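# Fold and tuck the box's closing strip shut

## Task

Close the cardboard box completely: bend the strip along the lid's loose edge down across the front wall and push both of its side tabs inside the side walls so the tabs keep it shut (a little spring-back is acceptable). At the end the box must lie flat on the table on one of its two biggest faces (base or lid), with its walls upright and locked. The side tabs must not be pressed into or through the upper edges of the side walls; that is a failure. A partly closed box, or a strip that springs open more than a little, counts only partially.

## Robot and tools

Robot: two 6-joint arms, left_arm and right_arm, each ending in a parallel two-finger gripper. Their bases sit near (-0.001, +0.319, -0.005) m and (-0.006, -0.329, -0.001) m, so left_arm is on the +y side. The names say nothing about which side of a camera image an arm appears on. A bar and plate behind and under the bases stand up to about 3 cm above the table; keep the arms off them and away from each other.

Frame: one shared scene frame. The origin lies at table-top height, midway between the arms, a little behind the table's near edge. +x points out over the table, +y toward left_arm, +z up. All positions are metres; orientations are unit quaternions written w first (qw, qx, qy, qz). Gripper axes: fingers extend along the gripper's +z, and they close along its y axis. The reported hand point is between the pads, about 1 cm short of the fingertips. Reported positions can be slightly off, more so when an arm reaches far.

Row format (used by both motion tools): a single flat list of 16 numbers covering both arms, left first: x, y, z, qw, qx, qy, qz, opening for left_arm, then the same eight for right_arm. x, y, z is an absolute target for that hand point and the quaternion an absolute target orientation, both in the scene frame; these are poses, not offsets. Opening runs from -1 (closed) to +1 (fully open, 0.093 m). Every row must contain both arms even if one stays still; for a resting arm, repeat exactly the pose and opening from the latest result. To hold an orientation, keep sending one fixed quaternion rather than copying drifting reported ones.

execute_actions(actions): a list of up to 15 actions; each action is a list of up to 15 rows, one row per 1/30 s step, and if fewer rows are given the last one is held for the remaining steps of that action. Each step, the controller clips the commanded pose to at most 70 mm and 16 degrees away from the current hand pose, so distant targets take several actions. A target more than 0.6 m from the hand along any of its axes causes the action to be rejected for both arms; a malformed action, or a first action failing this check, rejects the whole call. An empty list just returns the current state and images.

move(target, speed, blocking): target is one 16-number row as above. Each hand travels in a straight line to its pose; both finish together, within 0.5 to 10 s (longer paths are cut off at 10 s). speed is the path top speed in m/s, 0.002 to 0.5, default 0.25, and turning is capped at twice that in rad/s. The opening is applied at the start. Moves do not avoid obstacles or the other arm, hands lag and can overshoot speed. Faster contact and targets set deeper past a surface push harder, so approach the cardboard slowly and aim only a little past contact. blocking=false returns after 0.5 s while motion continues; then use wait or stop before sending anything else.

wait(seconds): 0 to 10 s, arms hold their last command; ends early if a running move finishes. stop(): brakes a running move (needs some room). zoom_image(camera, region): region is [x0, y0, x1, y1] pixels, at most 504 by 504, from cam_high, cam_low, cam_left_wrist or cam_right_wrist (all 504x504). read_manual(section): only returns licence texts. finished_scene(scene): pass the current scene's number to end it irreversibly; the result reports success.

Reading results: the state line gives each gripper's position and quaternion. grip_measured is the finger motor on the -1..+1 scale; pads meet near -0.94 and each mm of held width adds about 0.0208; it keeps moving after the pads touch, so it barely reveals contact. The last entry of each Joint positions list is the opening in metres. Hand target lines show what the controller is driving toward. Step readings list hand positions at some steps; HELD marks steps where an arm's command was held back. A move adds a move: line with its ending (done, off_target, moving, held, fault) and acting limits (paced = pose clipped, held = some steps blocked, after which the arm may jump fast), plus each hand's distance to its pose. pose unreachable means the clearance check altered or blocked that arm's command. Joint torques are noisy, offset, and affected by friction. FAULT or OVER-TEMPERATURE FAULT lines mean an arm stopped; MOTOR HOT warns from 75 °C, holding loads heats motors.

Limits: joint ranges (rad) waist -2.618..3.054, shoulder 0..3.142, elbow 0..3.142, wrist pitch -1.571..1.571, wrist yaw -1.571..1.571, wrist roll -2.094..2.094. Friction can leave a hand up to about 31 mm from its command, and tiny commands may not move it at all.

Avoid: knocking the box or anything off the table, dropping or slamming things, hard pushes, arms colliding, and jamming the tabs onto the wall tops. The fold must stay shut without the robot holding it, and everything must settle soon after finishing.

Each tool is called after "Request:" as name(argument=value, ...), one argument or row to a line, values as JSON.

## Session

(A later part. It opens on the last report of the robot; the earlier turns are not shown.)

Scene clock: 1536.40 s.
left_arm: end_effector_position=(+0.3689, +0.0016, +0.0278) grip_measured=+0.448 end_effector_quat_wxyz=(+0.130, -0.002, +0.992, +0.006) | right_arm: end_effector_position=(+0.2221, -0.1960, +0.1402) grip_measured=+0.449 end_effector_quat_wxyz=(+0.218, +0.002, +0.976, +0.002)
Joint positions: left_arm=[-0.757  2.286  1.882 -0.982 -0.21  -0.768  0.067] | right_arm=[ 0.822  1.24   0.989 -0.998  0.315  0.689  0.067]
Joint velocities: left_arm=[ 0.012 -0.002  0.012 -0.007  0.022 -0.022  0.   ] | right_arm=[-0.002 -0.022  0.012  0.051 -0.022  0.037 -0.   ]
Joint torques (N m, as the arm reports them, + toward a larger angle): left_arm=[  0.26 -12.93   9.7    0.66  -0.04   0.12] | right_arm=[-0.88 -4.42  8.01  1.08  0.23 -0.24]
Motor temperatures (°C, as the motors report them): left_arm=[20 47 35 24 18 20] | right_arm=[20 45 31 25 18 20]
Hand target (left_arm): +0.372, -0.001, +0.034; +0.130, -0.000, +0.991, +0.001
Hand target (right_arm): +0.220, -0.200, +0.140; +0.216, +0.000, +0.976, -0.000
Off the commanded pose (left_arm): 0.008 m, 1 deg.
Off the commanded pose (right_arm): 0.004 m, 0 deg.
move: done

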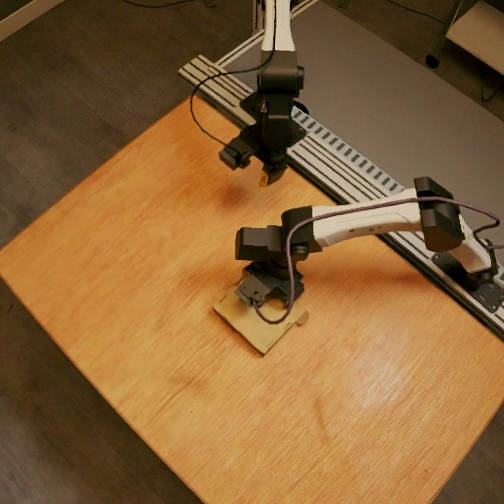

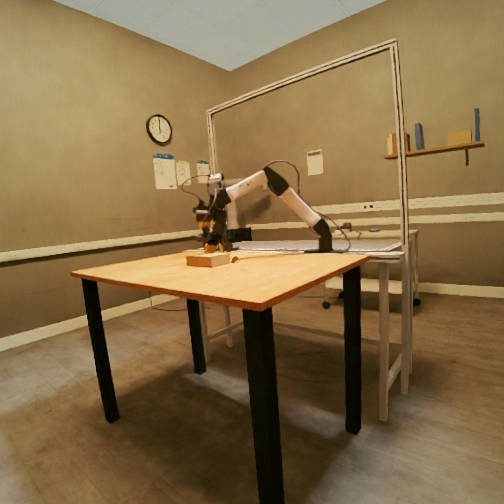

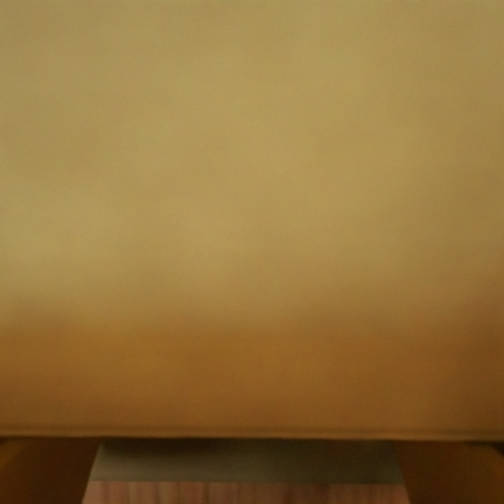

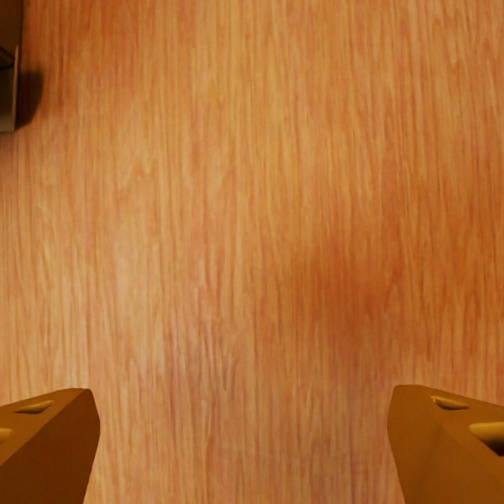

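Request:
move(
  target=[0.345,0.0,0.07,0.1305,0,0.9914,0,0.45, 0.22,-0.20,0.14,0.216,0,0.976,0,0.45],
  speed=0.06,
)

Request:
move(
  target=[0.345,0.085,0.07,0.5,0,0.866,0,0.45, 0.30,-0.13,0.10,0.216,0,0.976,0,0.45],
  speed=0.15,
)

Request:
move(
  target=[0.350,0.085,0.07,0.5,0,0.866,0,0.45, 0.350,-0.060,0.07,0.216,0,0.976,0,0.45],
  speed=0.08,
)

Scene clock: 1563.60 s.
left_arm: end_effector_position=(+0.3494, +0.0013, +0.0602) grip_measured=+0.448 end_effector_quat_wxyz=(+0.128, +0.000, +0.992, +0.004) | right_arm: end_effector_position=(+0.2221, -0.1960, +0.1402) grip_measured=+0.449 end_effector_quat_wxyz=(+0.218, +0.002, +0.976, +0.002)
Joint positions: left_arm=[-0.787  2.209  1.882 -1.065 -0.21  -0.794  0.067] | right_arm=[ 0.822  1.24   0.989 -0.998  0.315  0.689  0.067]
Joint velocities: left_arm=[-0.002  0.007  0.007 -0.022 -0.022 -0.007  0.001] | right_arm=[ 0.002 -0.002 -0.012 -0.022 -0.007 -0.022 -0.001]
Joint torques (N m, as the arm reports them, + toward a larger angle): left_arm=[ -0.88 -14.53   7.61   0.63  -0.12   0.  ] | right_arm=[-0.9  -4.4   8.06  1.08  0.24 -0.25]
Motor temperatures (°C, as the motors report them): left_arm=[20 56 37 23 18 20] | right_arm=[20 43 31 24 18 20]
Hand target (left_arm): +0.345, -0.001, +0.070; +0.131, +0.000, +0.991, -0.000
Hand target (right_arm): +0.220, -0.200, +0.140; +0.216, +0.000, +0.976, -0.000
Off the commanded pose (left_arm): 0.011 m, 1 deg.
Off the commanded pose (right_arm): 0.004 m, 0 deg.
move: off_target (left_arm)

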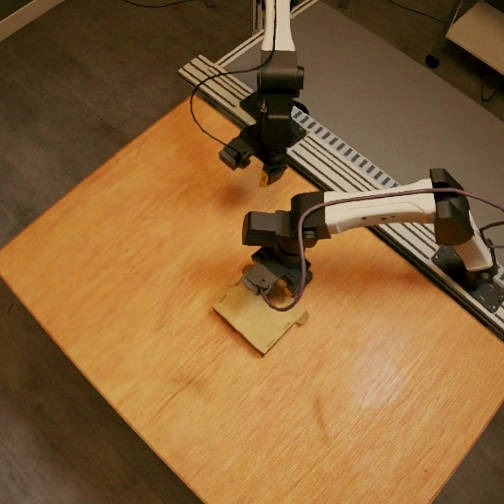

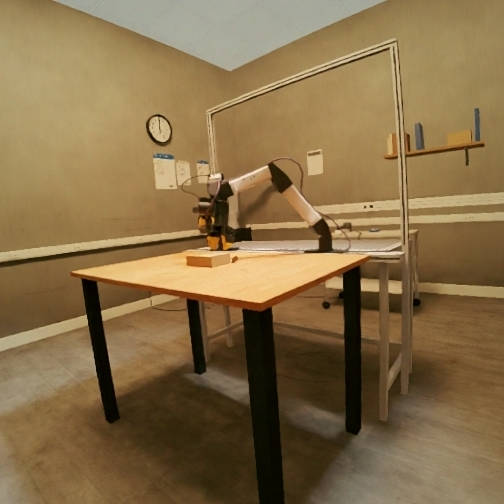

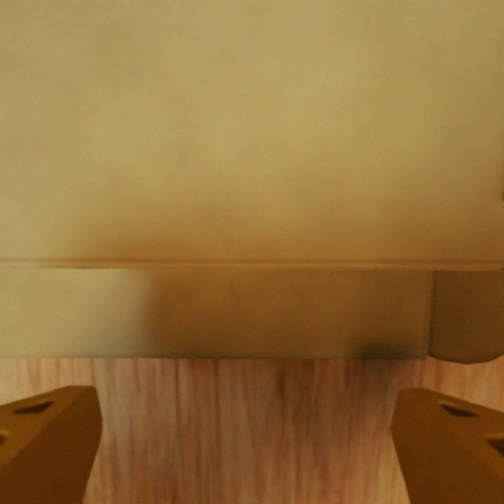

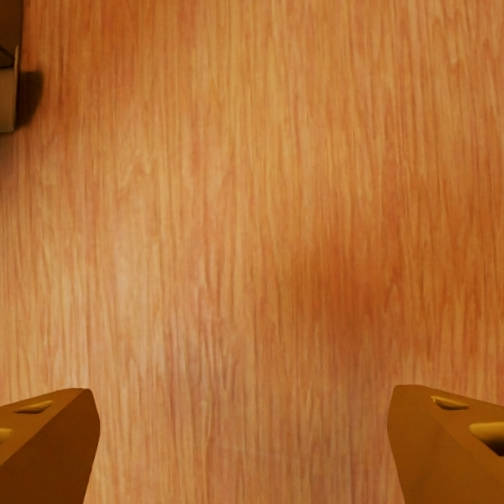

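Scene clock: 1566.93 s.
left_arm: end_effector_position=(+0.3452, +0.0865, +0.0678) grip_measured=+0.448 end_effector_quat_wxyz=(+0.491, -0.006, +0.871, +0.005) | right_arm: end_effector_position=(+0.2906, -0.1352, +0.0975) grip_measured=+0.449 end_effector_quat_wxyz=(+0.206, -0.000, +0.978, -0.010)
Joint positions: left_arm=[-0.845  1.729  0.792  0.189 -0.74  -0.545  0.067] | right_arm=[ 0.815  1.645  1.171 -0.808  0.315  0.682  0.067]
Joint velocities: left_arm=[-0.007  0.002 -0.017 -0.007  0.007  0.051 -0.   ] | right_arm=[-0.012  0.002  0.012  0.051 -0.007 -0.081 -0.   ]
Joint torques (N m, as the arm reports them, + toward a larger angle): left_arm=[-0.78 -9.58  4.61  1.93 -0.34  0.12] | right_arm=[-0.87 -5.83 10.64  1.32  0.22 -0.24]
Motor temperatures (°C, as the motors report them): left_arm=[20 57 37 24 18 20] | right_arm=[20 43 32 24 18 20]
Hand target (left_arm): +0.342, +0.087, +0.071; +0.499, -0.004, +0.867, +0.002
Hand target (right_arm): +0.300, -0.130, +0.101; +0.216, -0.000, +0.976, -0.000
Off the commanded pose (left_arm): 0.003 m, 2 deg.
Off the commanded pose (right_arm): 0.011 m, 2 deg.
move: off_target (right_arm)

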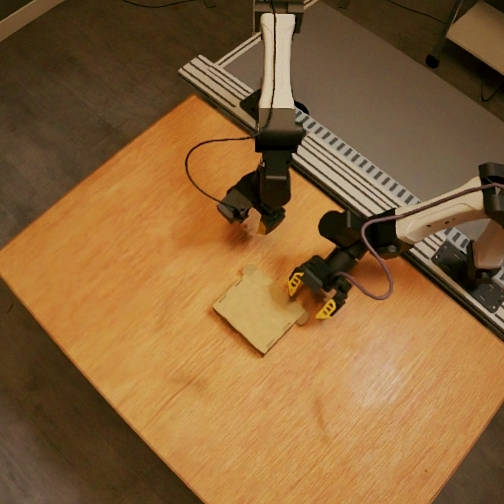

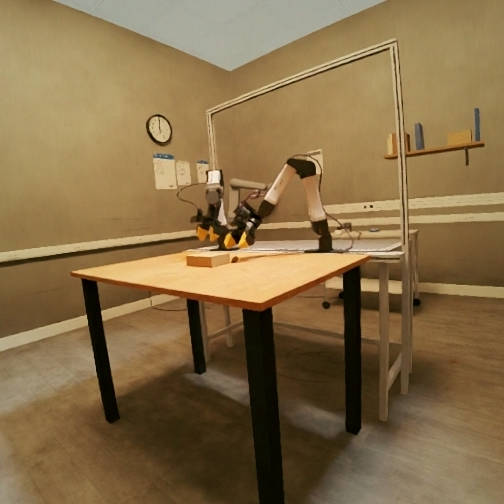

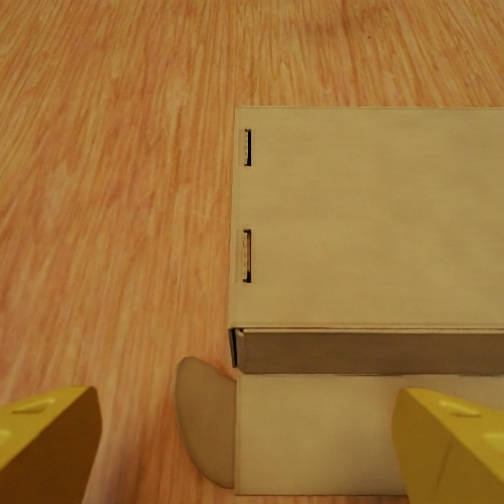

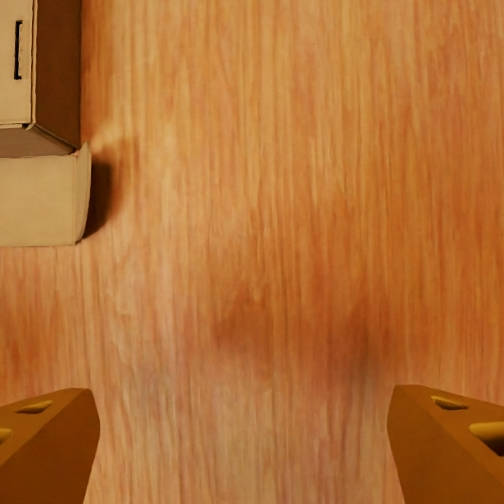

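Scene clock: 1568.50 s.
left_arm: end_effector_position=(+0.3475, +0.0837, +0.0715) grip_measured=+0.448 end_effector_quat_wxyz=(+0.498, +0.001, +0.867, +0.003) | right_arm: end_effector_position=(+0.3456, -0.0694, +0.0670) grip_measured=+0.449 end_effector_quat_wxyz=(+0.204, -0.003, +0.979, -0.009)
Joint positions: left_arm=[-0.845  1.729  0.792  0.215 -0.738 -0.519  0.067] | right_arm=[ 0.84   1.989  1.477 -0.779  0.316  0.704  0.067]
Joint velocities: left_arm=[ 0.007 -0.022  0.002 -0.154 -0.081  0.007 -0.001] | right_arm=[ 0.012 -0.007  0.012 -0.037 -0.037 -0.022 -0.   ]
Joint torques (N m, as the arm reports them, + toward a larger angle): left_arm=[ 0.53 -7.67  6.12  1.96 -0.17  0.12] | right_arm=[ 0.68 -8.72 10.6   1.22  0.33 -0.11]
Motor temperatures (°C, as the motors report them): left_arm=[20 56 36 24 18 20] | right_arm=[20 43 32 24 18 20]
Hand target (left_arm): +0.350, +0.085, +0.070; +0.500, -0.000, +0.866, +0.000
Hand target (right_arm): +0.350, -0.060, +0.071; +0.216, +0.000, +0.976, +0.000
Off the commanded pose (left_arm): 0.003 m, 0 deg.
Off the commanded pose (right_arm): 0.011 m, 2 deg.
move: off_target (right_arm)

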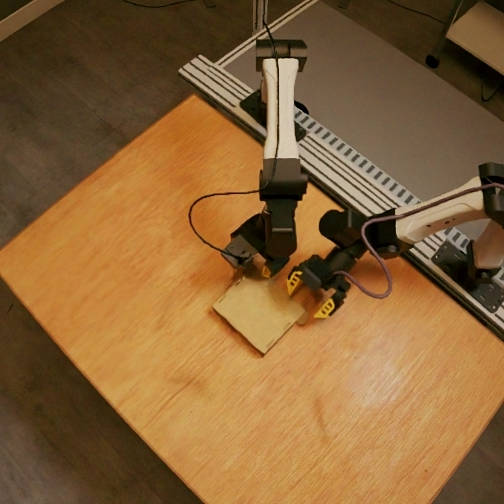

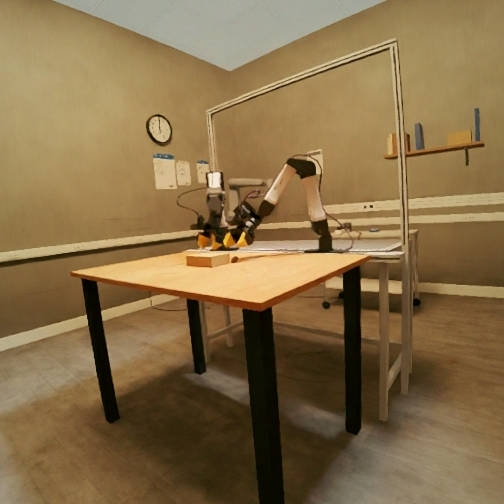

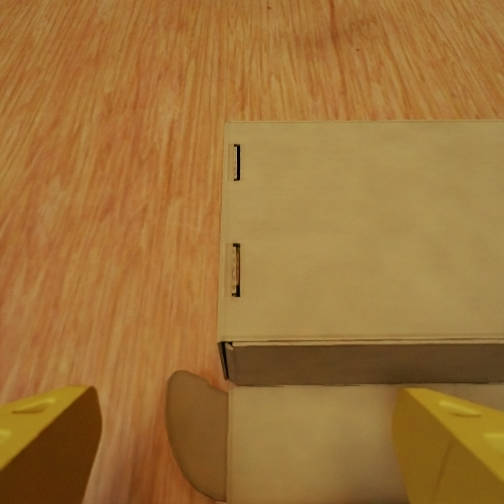

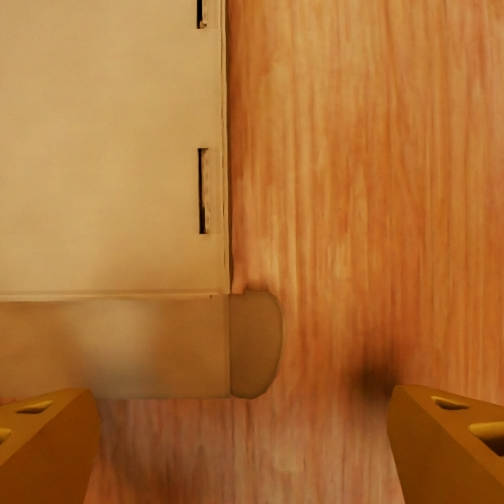

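Request:
execute_actions(
  actions=[],
)

Scene clock: 1584.67 s.
left_arm: end_effector_position=(+0.3475, +0.0836, +0.0716) grip_measured=+0.448 end_effector_quat_wxyz=(+0.498, +0.001, +0.867, +0.003) | right_arm: end_effector_position=(+0.3458, -0.0693, +0.0673) grip_measured=+0.449 end_effector_quat_wxyz=(+0.204, -0.002, +0.979, -0.009)
Joint positions: left_arm=[-0.845  1.729  0.792  0.216 -0.738 -0.518  0.067] | right_arm=[ 0.84   1.989  1.478 -0.779  0.316  0.705  0.067]
Joint velocities: left_arm=[ 0.007 -0.002  0.002 -0.037  0.007 -0.007  0.001] | right_arm=[-0.002  0.012 -0.007  0.051 -0.022  0.007 -0.001]
Joint torques (N m, as the arm reports them, + toward a larger angle): left_arm=[ 0.51 -7.66  5.98  1.94 -0.18  0.13] | right_arm=[ 0.67 -8.73 10.57  1.22  0.32 -0.05]
Motor temperatures (°C, as the motors report them): left_arm=[20 53 35 28 18 20] | right_arm=[20 47 33 24 18 20]
Hand target (left_arm): +0.350, +0.085, +0.070; +0.500, -0.000, +0.866, +0.000
Hand target (right_arm): +0.350, -0.060, +0.071; +0.216, +0.000, +0.976, +0.000
Off the commanded pose (left_arm): 0.003 m, 0 deg.
Off the commanded pose (right_arm): 0.011 m, 2 deg.

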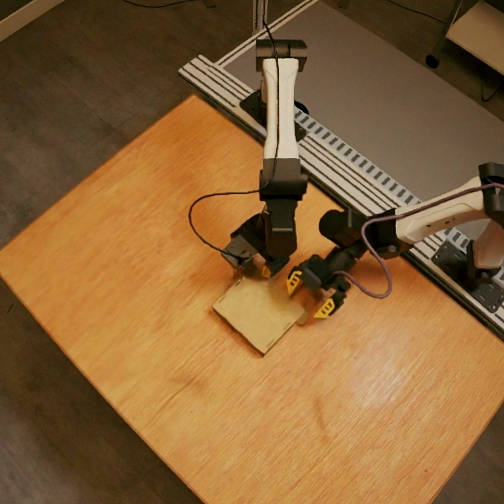

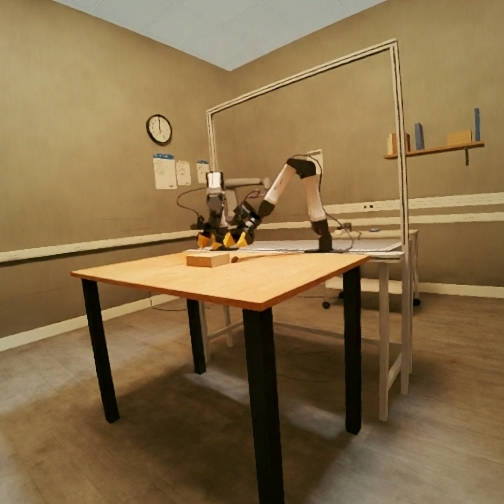

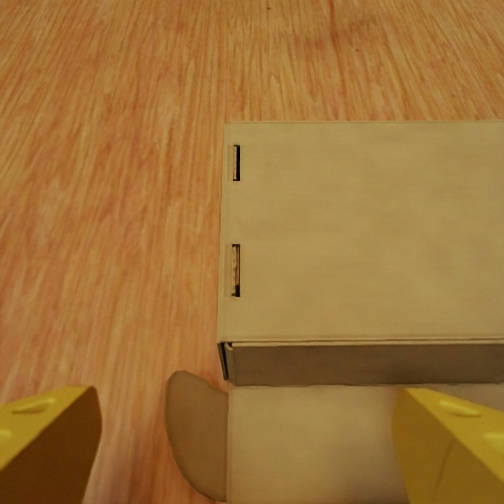

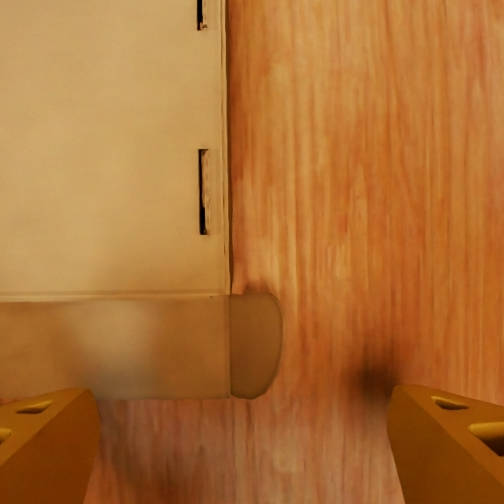

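Request:
move(
  target=[0.350,0.093,0.06,0.5,0,0.866,0,0.45,0.352,-0.052,0.06,0.216,0,0.976,0,0.45],
  speed=0.05,
)

Scene clock: 1593.10 s.
left_arm: end_effector_position=(+0.3508, +0.0899, +0.0660) grip_measured=+0.448 end_effector_quat_wxyz=(+0.501, -0.003, +0.865, -0.000) | right_arm: end_effector_position=(+0.3467, -0.0622, +0.0564) grip_measured=+0.449 end_effector_quat_wxyz=(+0.202, -0.003, +0.979, -0.010)
Joint positions: left_arm=[-0.824  1.738  0.761  0.277 -0.725 -0.503  0.067] | right_arm=[ 0.851  2.026  1.488 -0.76   0.318  0.714  0.067]
Joint velocities: left_arm=[ 0.002 -0.012  0.002 -0.037  0.022  0.037 -0.001] | right_arm=[ 0.007  0.012 -0.012  0.037  0.051 -0.022 -0.001]
Joint torques (N m, as the arm reports them, + toward a larger angle): left_arm=[ 0.31 -7.54  4.75  2.   -0.15  0.13] | right_arm=[ 0.59 -8.79 10.39  1.26  0.34 -0.07]
Motor temperatures (°C, as the motors report them): left_arm=[20 52 35 29 18 20] | right_arm=[20 48 34 24 18 20]
Hand target (left_arm): +0.350, +0.093, +0.060; +0.500, -0.000, +0.866, +0.000
Hand target (right_arm): +0.352, -0.052, +0.060; +0.216, +0.000, +0.976, +0.000
Off the commanded pose (left_arm): 0.007 m, 0 deg.
Off the commanded pose (right_arm): 0.012 m, 2 deg.
move: off_target (right_arm)

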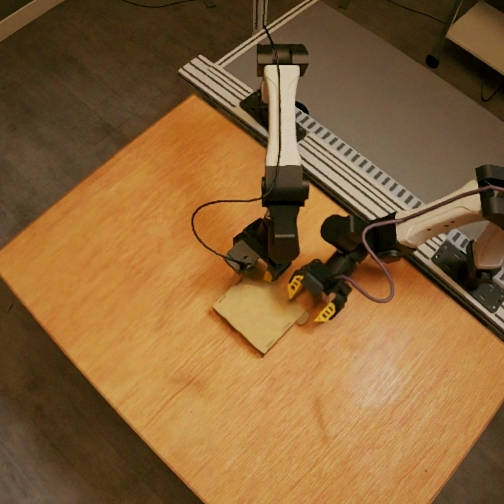

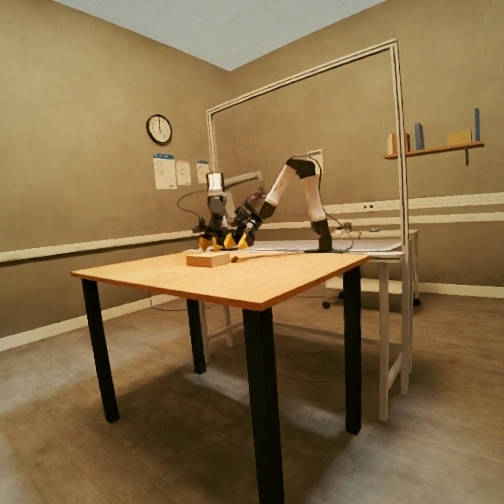

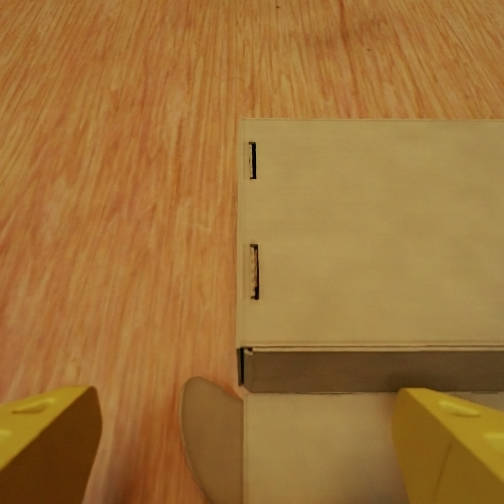

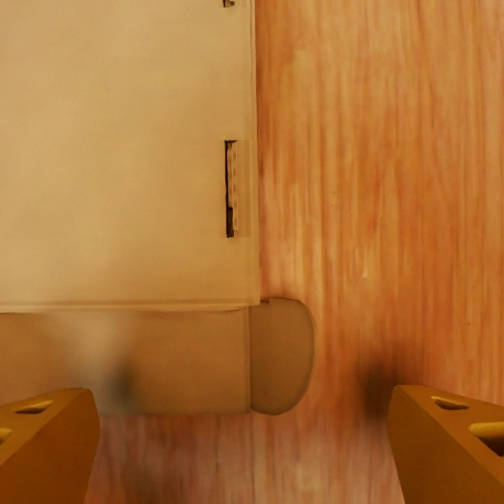

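Request:
move(
  target=[0.352,0.093,0.022,0.5,0,0.866,0,0.45,0.357,-0.052,0.028,0.216,0,0.976,0,0.45],
  speed=0.04,
)

Scene clock: 1611.27 s.
left_arm: end_effector_position=(+0.3534, +0.0890, +0.0281) grip_measured=+0.448 end_effector_quat_wxyz=(+0.501, -0.003, +0.865, -0.001) | right_arm: end_effector_position=(+0.3563, -0.0521, +0.0342) grip_measured=+0.449 end_effector_quat_wxyz=(+0.214, -0.000, +0.977, +0.001)
Joint positions: left_arm=[-0.817  1.873  0.721  0.457 -0.72  -0.497  0.067] | right_arm=[ 0.851  2.079  1.465 -0.652  0.318  0.715  0.067]
Joint velocities: left_arm=[-0.007  0.012 -0.017  0.037  0.007  0.037  0.   ] | right_arm=[ 0.007 -0.007 -0.002  0.081  0.022 -0.022  0.001]
Joint torques (N m, as the arm reports them, + toward a larger angle): left_arm=[ 0.33 -8.07  3.93  1.99 -0.18  0.11] | right_arm=[-0.24 -9.25  7.05  1.39  0.31 -0.16]
Motor temperatures (°C, as the motors report them): left_arm=[20 50 34 30 18 20] | right_arm=[20 50 34 24 18 20]
Hand target (left_arm): +0.352, +0.093, +0.023; +0.500, -0.000, +0.866, +0.000
Hand target (right_arm): +0.357, -0.052, +0.028; +0.216, +0.000, +0.976, -0.000
Off the commanded pose (left_arm): 0.007 m, 0 deg.
Off the commanded pose (right_arm): 0.006 m, 0 deg.
move: done

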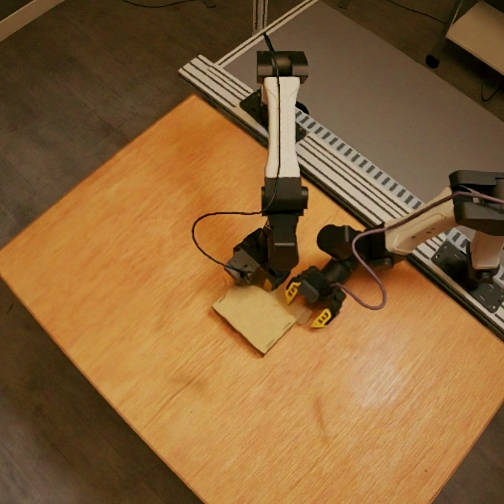

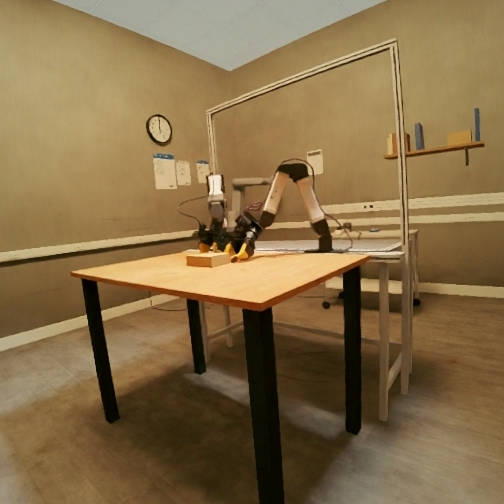

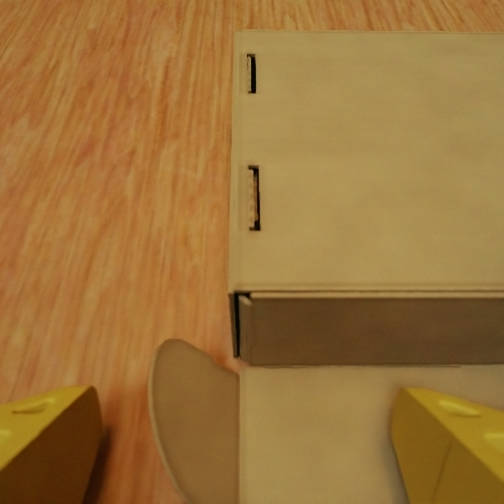

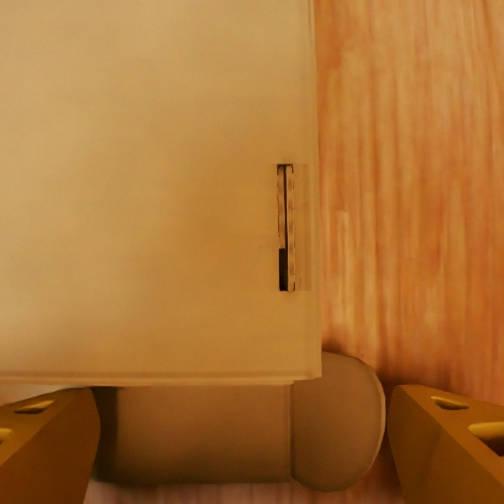

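Request:
move(
  target=[0.352,0.095,0.022,0.5,0,0.866,0,0.45,0.355,-0.066,0.028,0.216,0,0.976,0,0.45],
  speed=0.03,
)

Scene clock: 1616.47 s.
left_arm: end_effector_position=(+0.3552, +0.0894, +0.0292) grip_measured=+0.448 end_effector_quat_wxyz=(+0.503, -0.004, +0.864, -0.003) | right_arm: end_effector_position=(+0.3517, -0.0663, +0.0227) grip_measured=+0.449 end_effector_quat_wxyz=(+0.206, +0.001, +0.978, -0.009)
Joint positions: left_arm=[-0.812  1.873  0.721  0.466 -0.716 -0.493  0.067] | right_arm=[ 0.834  2.066  1.403 -0.623  0.318  0.705  0.067]
Joint velocities: left_arm=[-0.002 -0.002  0.012 -0.051  0.007  0.037 -0.001] | right_arm=[-0.012 -0.002 -0.007 -0.022  0.095 -0.007 -0.   ]
Joint torques (N m, as the arm reports them, + toward a larger angle): left_arm=[ 0.4  -8.14  3.38  2.   -0.16  0.11] | right_arm=[ -0.67 -11.18   6.8    1.3    0.25  -0.22]
Motor temperatures (°C, as the motors report them): left_arm=[20 50 33 31 18 20] | right_arm=[20 51 34 24 18 20]
Hand target (left_arm): +0.352, +0.095, +0.022; +0.500, -0.000, +0.866, +0.000
Hand target (right_arm): +0.355, -0.066, +0.028; +0.216, +0.000, +0.976, -0.000
Off the commanded pose (left_arm): 0.010 m, 1 deg.
Off the commanded pose (right_arm): 0.006 m, 2 deg.
move: done

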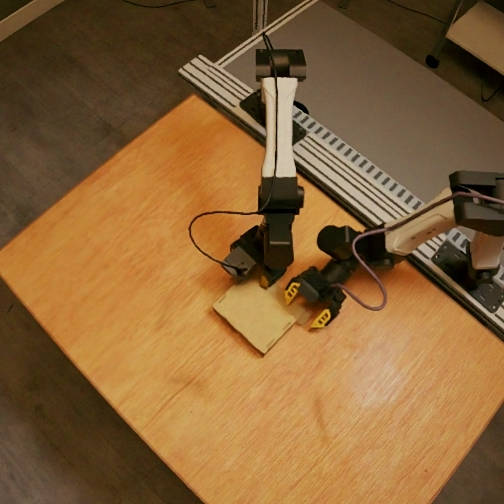

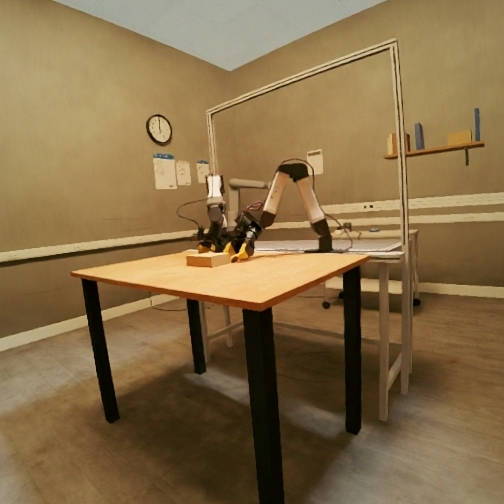

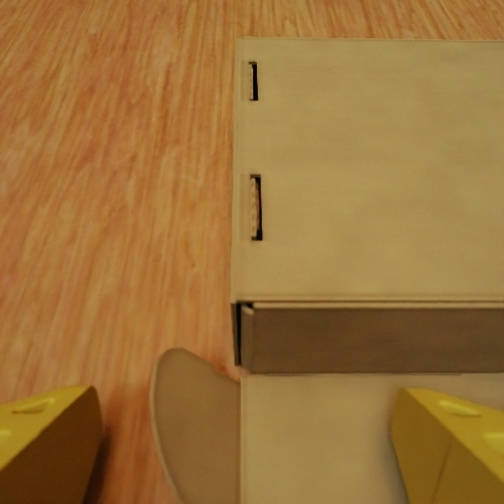

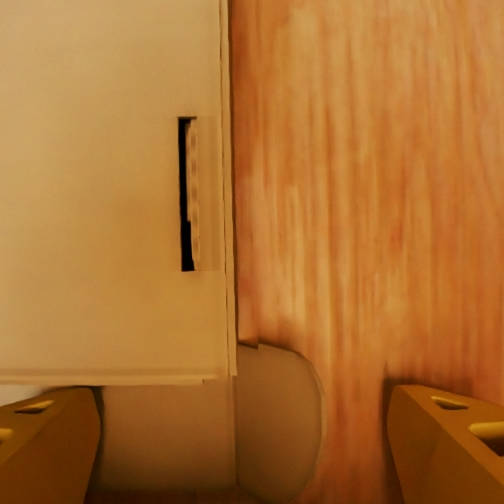

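Request:
move(
  target=[0.350,0.095,0.012,0.5,0,0.866,0,0.45,0.355,-0.062,0.020,0.216,0,0.976,0,0.45],
  speed=0.02,
)

Scene clock: 1624.03 s.
left_arm: end_effector_position=(+0.3525, +0.0920, +0.0167) grip_measured=+0.448 end_effector_quat_wxyz=(+0.500, -0.002, +0.866, +0.001) | right_arm: end_effector_position=(+0.3552, -0.0630, +0.0242) grip_measured=+0.449 end_effector_quat_wxyz=(+0.214, +0.003, +0.977, -0.002)
Joint positions: left_arm=[-0.812  1.907  0.702  0.509 -0.716 -0.493  0.067] | right_arm=[ 0.834  2.066  1.403 -0.602  0.318  0.704  0.067]
Joint velocities: left_arm=[ 0.002 -0.002  0.002 -0.037 -0.066  0.022  0.   ] | right_arm=[-0.002 -0.007 -0.002 -0.007  0.051  0.037 -0.   ]
Joint torques (N m, as the arm reports them, + toward a larger angle): left_arm=[-0.01 -8.1   3.66  1.99 -0.18  0.1 ] | right_arm=[-0.12 -9.52  6.72  1.37  0.27 -0.19]
Motor temperatures (°C, as the motors report them): left_arm=[20 50 33 31 18 20] | right_arm=[20 53 33 24 18 20]
Hand target (left_arm): +0.350, +0.095, +0.012; +0.500, -0.000, +0.866, +0.000
Hand target (right_arm): +0.355, -0.062, +0.020; +0.216, +0.000, +0.976, -0.000
Off the commanded pose (left_arm): 0.006 m, 0 deg.
Off the commanded pose (right_arm): 0.004 m, 0 deg.
move: done

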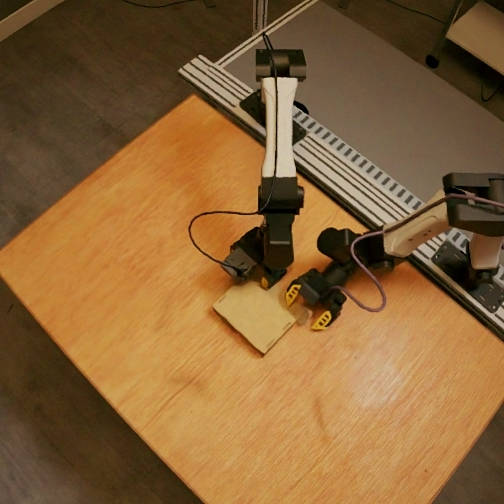

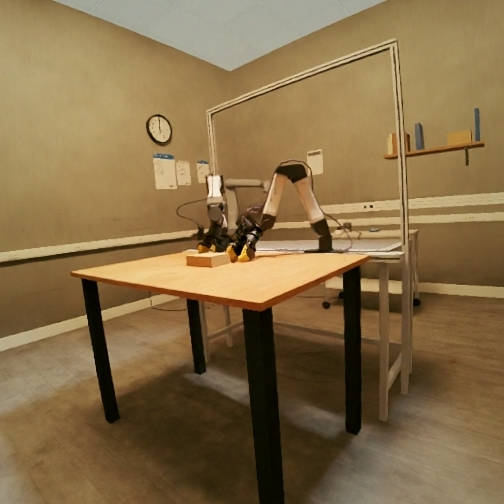

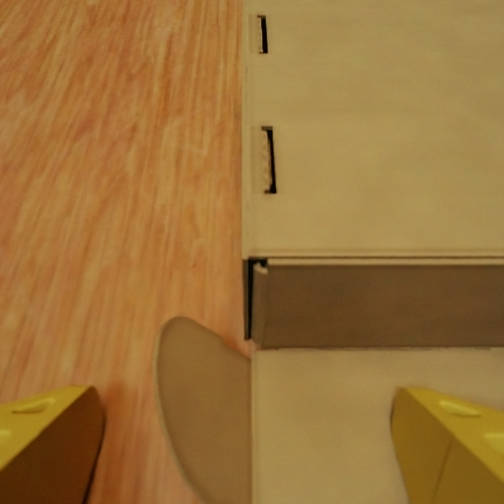

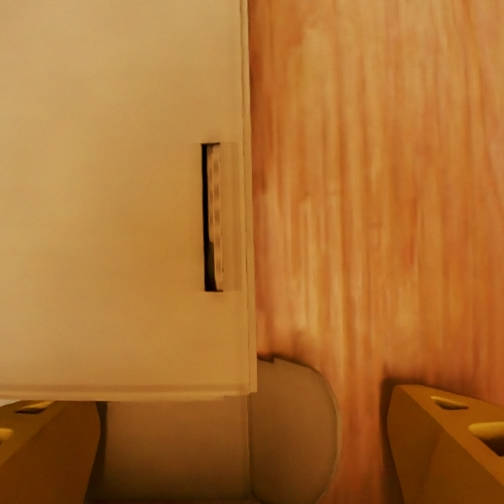

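Request:
zoom_image(
  camera="cam_left_wrist",
  region=[140, 230, 380, 470],
)

Request:
move(
  target=[0.350,0.094,0.012,0.5,0,0.866,0,0.45,0.353,-0.062,0.012,0.216,0,0.976,0,0.45],
  speed=0.02,
)

Region (140, 230, 380, 470) of cam_left_wrist's 504x504 image, scaled by 2.100, with more detail than that image has.

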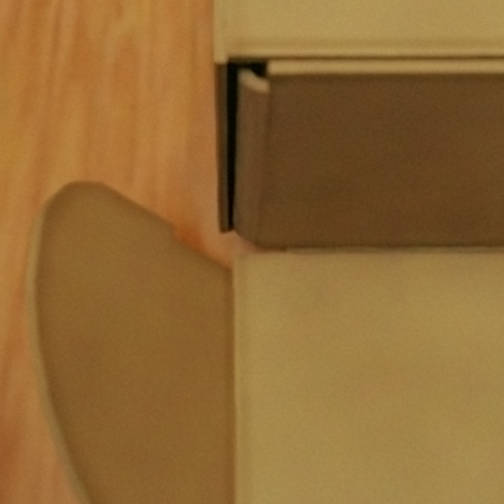

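Scene clock: 1629.40 s.
left_arm: end_effector_position=(+0.3527, +0.0917, +0.0172) grip_measured=+0.448 end_effector_quat_wxyz=(+0.501, -0.002, +0.866, -0.000) | right_arm: end_effector_position=(+0.3539, -0.0641, +0.0190) grip_measured=+0.449 end_effector_quat_wxyz=(+0.215, +0.003, +0.977, -0.001)
Joint positions: left_arm=[-0.812  1.907  0.702  0.512 -0.716 -0.493  0.067] | right_arm=[ 0.834  2.066  1.38  -0.575  0.318  0.704  0.067]
Joint velocities: left_arm=[ 0.012 -0.007  0.002  0.007  0.037 -0.051 -0.   ] | right_arm=[ 0.007 -0.002  0.002 -0.037  0.022  0.037  0.   ]
Joint torques (N m, as the arm reports them, + toward a larger angle): left_arm=[-0.2  -7.92  3.87  1.98 -0.2   0.1 ] | right_arm=[ 0.07 -8.95  6.68  1.34  0.27 -0.18]
Motor temperatures (°C, as the motors report them): left_arm=[20 49 33 31 18 20] | right_arm=[20 54 33 24 18 20]
Hand target (left_arm): +0.350, +0.094, +0.012; +0.500, -0.000, +0.866, +0.000
Hand target (right_arm): +0.353, -0.062, +0.012; +0.216, +0.000, +0.976, -0.000
Off the commanded pose (left_arm): 0.006 m, 0 deg.
Off the commanded pose (right_arm): 0.007 m, 0 deg.
move: done

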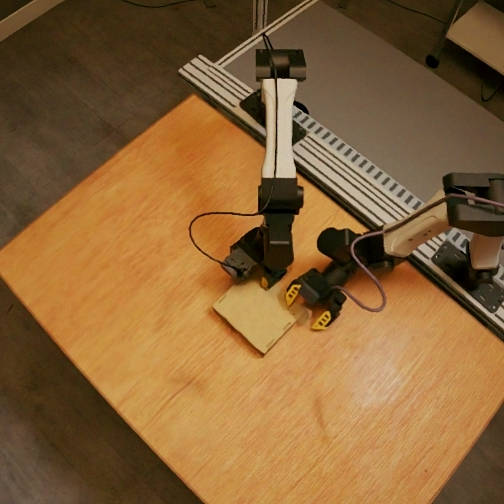

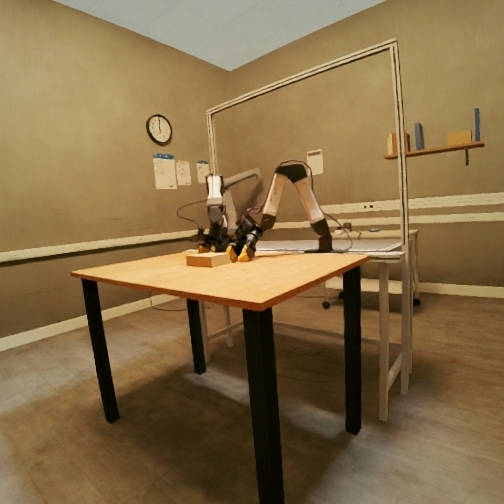

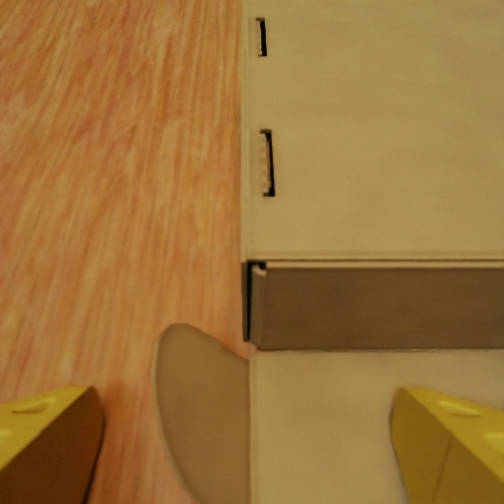

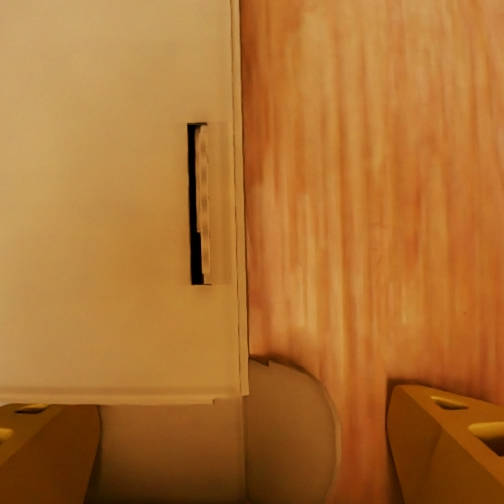

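Request:
execute_actions(
  actions=[
    [[0.350,0.094,0.012,0.5,0,0.866,0,0.1,0.353,-0.062,0.010,0.216,0,0.976,0,0.1]],
    [[0.350,0.094,0.012,0.5,0,0.866,0,-0.2,0.353,-0.062,0.010,0.216,0,0.976,0,-0.2]],
    [[0.350,0.094,0.012,0.5,0,0.866,0,-0.5,0.353,-0.062,0.010,0.216,0,0.976,0,-0.5]],
  ],
)

Scene clock: 1637.03 s.
left_arm: end_effector_position=(+0.3527, +0.0917, +0.0172) grip_measured=-0.498 end_effector_quat_wxyz=(+0.501, -0.002, +0.866, -0.000) | right_arm: end_effector_position=(+0.3556, -0.0625, +0.0198) grip_measured=-0.498 end_effector_quat_wxyz=(+0.219, +0.004, +0.976, +0.003)
Joint positions: left_arm=[-0.812  1.907  0.702  0.512 -0.716 -0.493  0.021] | right_arm=[ 0.834  2.066  1.38  -0.565  0.318  0.704  0.021]
Joint velocities: left_arm=[ 0.007 -0.007 -0.007 -0.022 -0.051  0.022 -0.001] | right_arm=[-0.017 -0.002 -0.002  0.007 -0.037 -0.022  0.   ]
Joint torques (N m, as the arm reports them, + toward a larger angle): left_arm=[-0.22 -7.92  4.09  1.94 -0.22  0.06] | right_arm=[ 0.04 -8.7   6.33  1.37  0.27 -0.18]
Motor temperatures (°C, as the motors report them): left_arm=[20 49 32 32 18 20] | right_arm=[20 54 32 24 18 20]
Hand target (left_arm): +0.350, +0.094, +0.012; +0.500, -0.000, +0.866, +0.000
Hand target (right_arm): +0.353, -0.062, +0.010; +0.216, +0.000, +0.976, -0.000
Off the commanded pose (left_arm): 0.006 m, 0 deg.
Off the commanded pose (right_arm): 0.010 m, 1 deg.
Step readings (end_effector_position; steps 1 to 15: 1st action; 16 to 30: 2nd action; 31 to 45: 3rd action):
0: left_arm (+0.3527, +0.0917, +0.0172) | right_arm (+0.3544, -0.0636, +0.0193)
1: left_arm (+0.3527, +0.0917, +0.0172) | right_arm (+0.3546, -0.0635, +0.0193)
2: left_arm (+0.3527, +0.0917, +0.0172) | right_arm (+0.3547, -0.0633, +0.0194)
4: left_arm (+0.3527, +0.0917, +0.0172) | right_arm (+0.3551, -0.0630, +0.0196)
8: left_arm (+0.3527, +0.0917, +0.0172) | right_arm (+0.3554, -0.0627, +0.0197)
15: left_arm (+0.3527, +0.0917, +0.0172) | right_arm (+0.3556, -0.0625, +0.0198)
16: left_arm (+0.3527, +0.0917, +0.0172) | right_arm (+0.3556, -0.0625, +0.0198)
17: left_arm (+0.3527, +0.0917, +0.0172) | right_arm (+0.3556, -0.0625, +0.0198)
19: left_arm (+0.3527, +0.0917, +0.0172) | right_arm (+0.3556, -0.0625, +0.0198)
23: left_arm (+0.3527, +0.0917, +0.0172) | right_arm (+0.3556, -0.0625, +0.0198)
30: left_arm (+0.3527, +0.0917, +0.0172) | right_arm (+0.3556, -0.0625, +0.0198)
31: left_arm (+0.3527, +0.0917, +0.0172) | right_arm (+0.3556, -0.0625, +0.0198)
32: left_arm (+0.3527, +0.0917, +0.0172) | right_arm (+0.3556, -0.0625, +0.0198)
34: left_arm (+0.3527, +0.0917, +0.0172) | right_arm (+0.3556, -0.0625, +0.0198)
38: left_arm (+0.3527, +0.0917, +0.0172) | right_arm (+0.3556, -0.0625, +0.0198)
45: end_effector_position above

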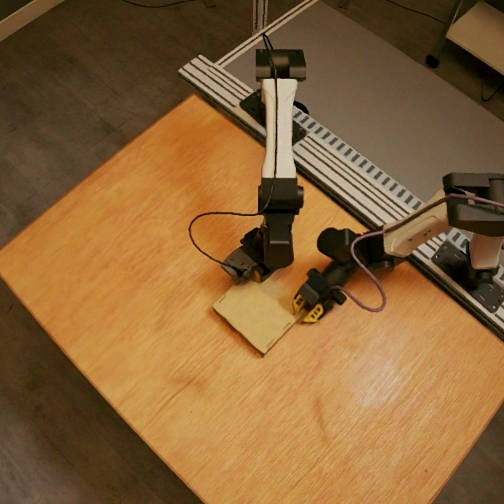

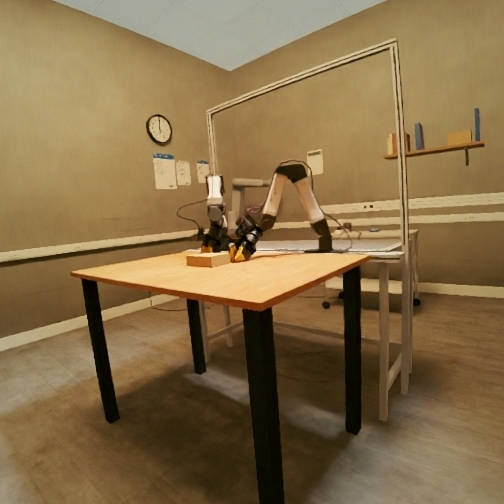

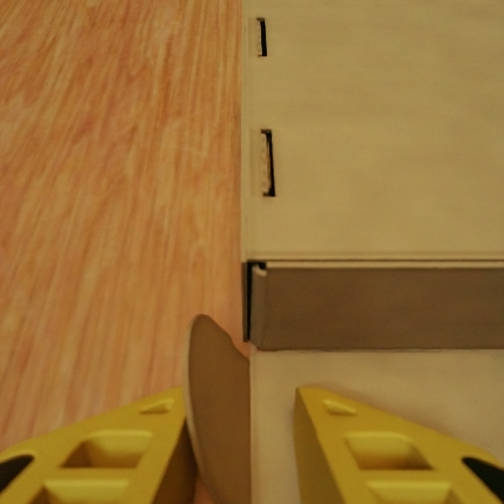

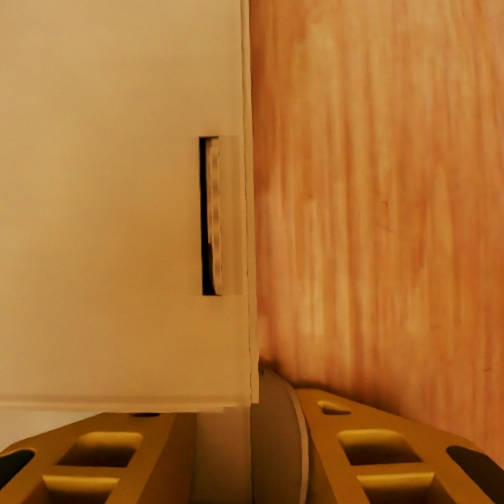

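Ears rising nicely. Continue closing.

Request:
execute_actions(
  actions=[
    [[0.350,0.094,0.012,0.5,0,0.866,0,-0.65,0.353,-0.062,0.010,0.216,0,0.976,0,-0.65]],
    [[0.350,0.094,0.012,0.5,0,0.866,0,-0.78,0.353,-0.062,0.010,0.216,0,0.976,0,-0.78]],
  ],
)

Scene clock: 1640.90 s.
left_arm: end_effector_position=(+0.3527, +0.0917, +0.0172) grip_measured=-0.778 end_effector_quat_wxyz=(+0.501, -0.002, +0.866, -0.000) | right_arm: end_effector_position=(+0.3556, -0.0625, +0.0198) grip_measured=-0.778 end_effector_quat_wxyz=(+0.219, +0.004, +0.976, +0.003)
Joint positions: left_arm=[-0.812  1.907  0.702  0.512 -0.716 -0.493  0.008] | right_arm=[ 0.834  2.066  1.38  -0.565  0.318  0.704  0.008]
Joint velocities: left_arm=[ 0.002 -0.002 -0.012 -0.037 -0.022 -0.066  0.   ] | right_arm=[ 0.002 -0.017 -0.012 -0.022 -0.081  0.007 -0.   ]
Joint torques (N m, as the arm reports them, + toward a larger angle): left_arm=[-0.19 -7.93  4.05  1.97 -0.2   0.09] | right_arm=[ 0.08 -8.7   6.33  1.38  0.28 -0.18]
Motor temperatures (°C, as the motors report them): left_arm=[20 49 32 32 18 20] | right_arm=[20 54 32 25 18 20]
Hand target (left_arm): +0.350, +0.094, +0.012; +0.500, -0.000, +0.866, +0.000
Hand target (right_arm): +0.353, -0.062, +0.010; +0.216, +0.000, +0.976, -0.000
Off the commanded pose (left_arm): 0.006 m, 0 deg.
Off the commanded pose (right_arm): 0.010 m, 1 deg.
Step readings (end_effector_position; steps 1 to 15: 1st action; 16 to 30: 2nd action):
0: left_arm (+0.3527, +0.0917, +0.0172) | right_arm (+0.3556, -0.0625, +0.0198)
1: left_arm (+0.3527, +0.0917, +0.0172) | right_arm (+0.3556, -0.0625, +0.0198)
2: left_arm (+0.3527, +0.0917, +0.0172) | right_arm (+0.3556, -0.0625, +0.0198)
4: left_arm (+0.3527, +0.0917, +0.0172) | right_arm (+0.3556, -0.0625, +0.0198)
8: left_arm (+0.3527, +0.0917, +0.0172) | right_arm (+0.3556, -0.0625, +0.0198)
15: left_arm (+0.3527, +0.0917, +0.0172) | right_arm (+0.3556, -0.0625, +0.0198)
16: left_arm (+0.3527, +0.0917, +0.0172) | right_arm (+0.3556, -0.0625, +0.0198)
17: left_arm (+0.3527, +0.0917, +0.0172) | right_arm (+0.3556, -0.0625, +0.0198)
19: left_arm (+0.3527, +0.0917, +0.0172) | right_arm (+0.3556, -0.0625, +0.0198)
23: left_arm (+0.3527, +0.0917, +0.0172) | right_arm (+0.3556, -0.0625, +0.0198)
30: end_effector_position above

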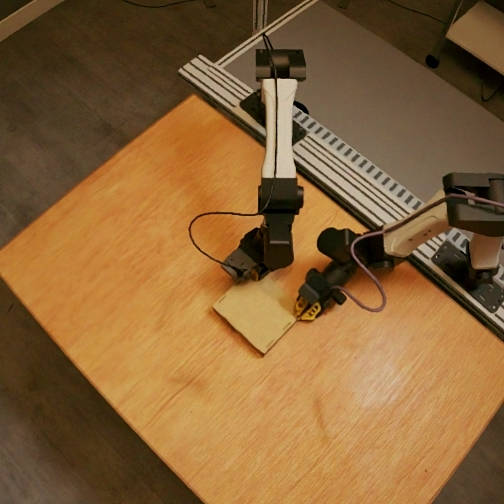

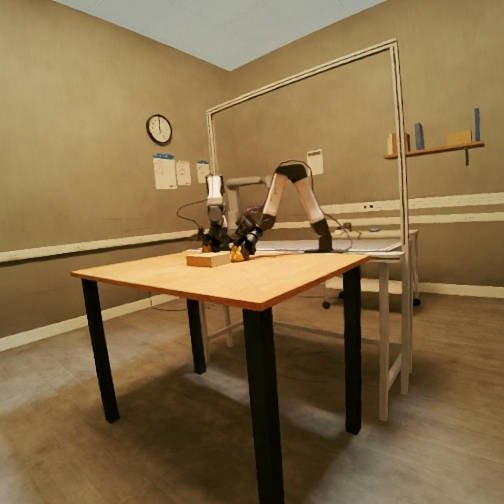

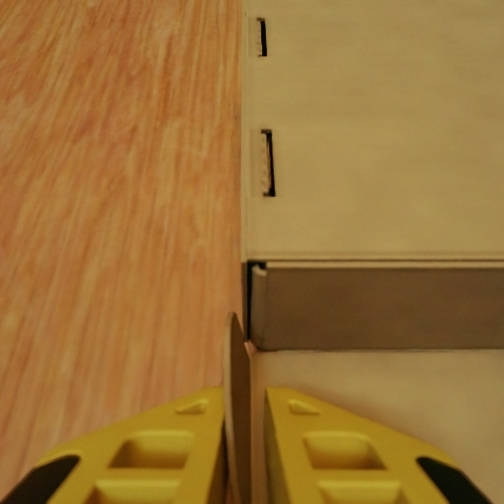

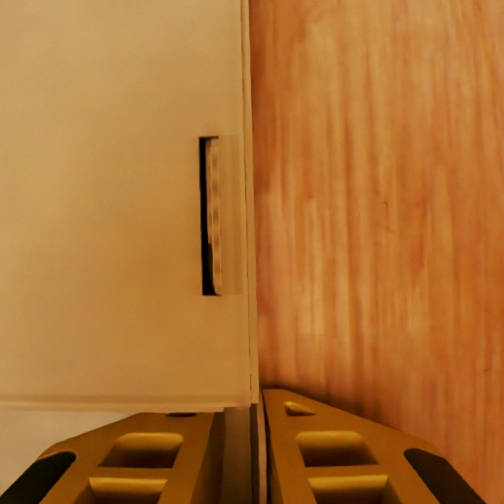

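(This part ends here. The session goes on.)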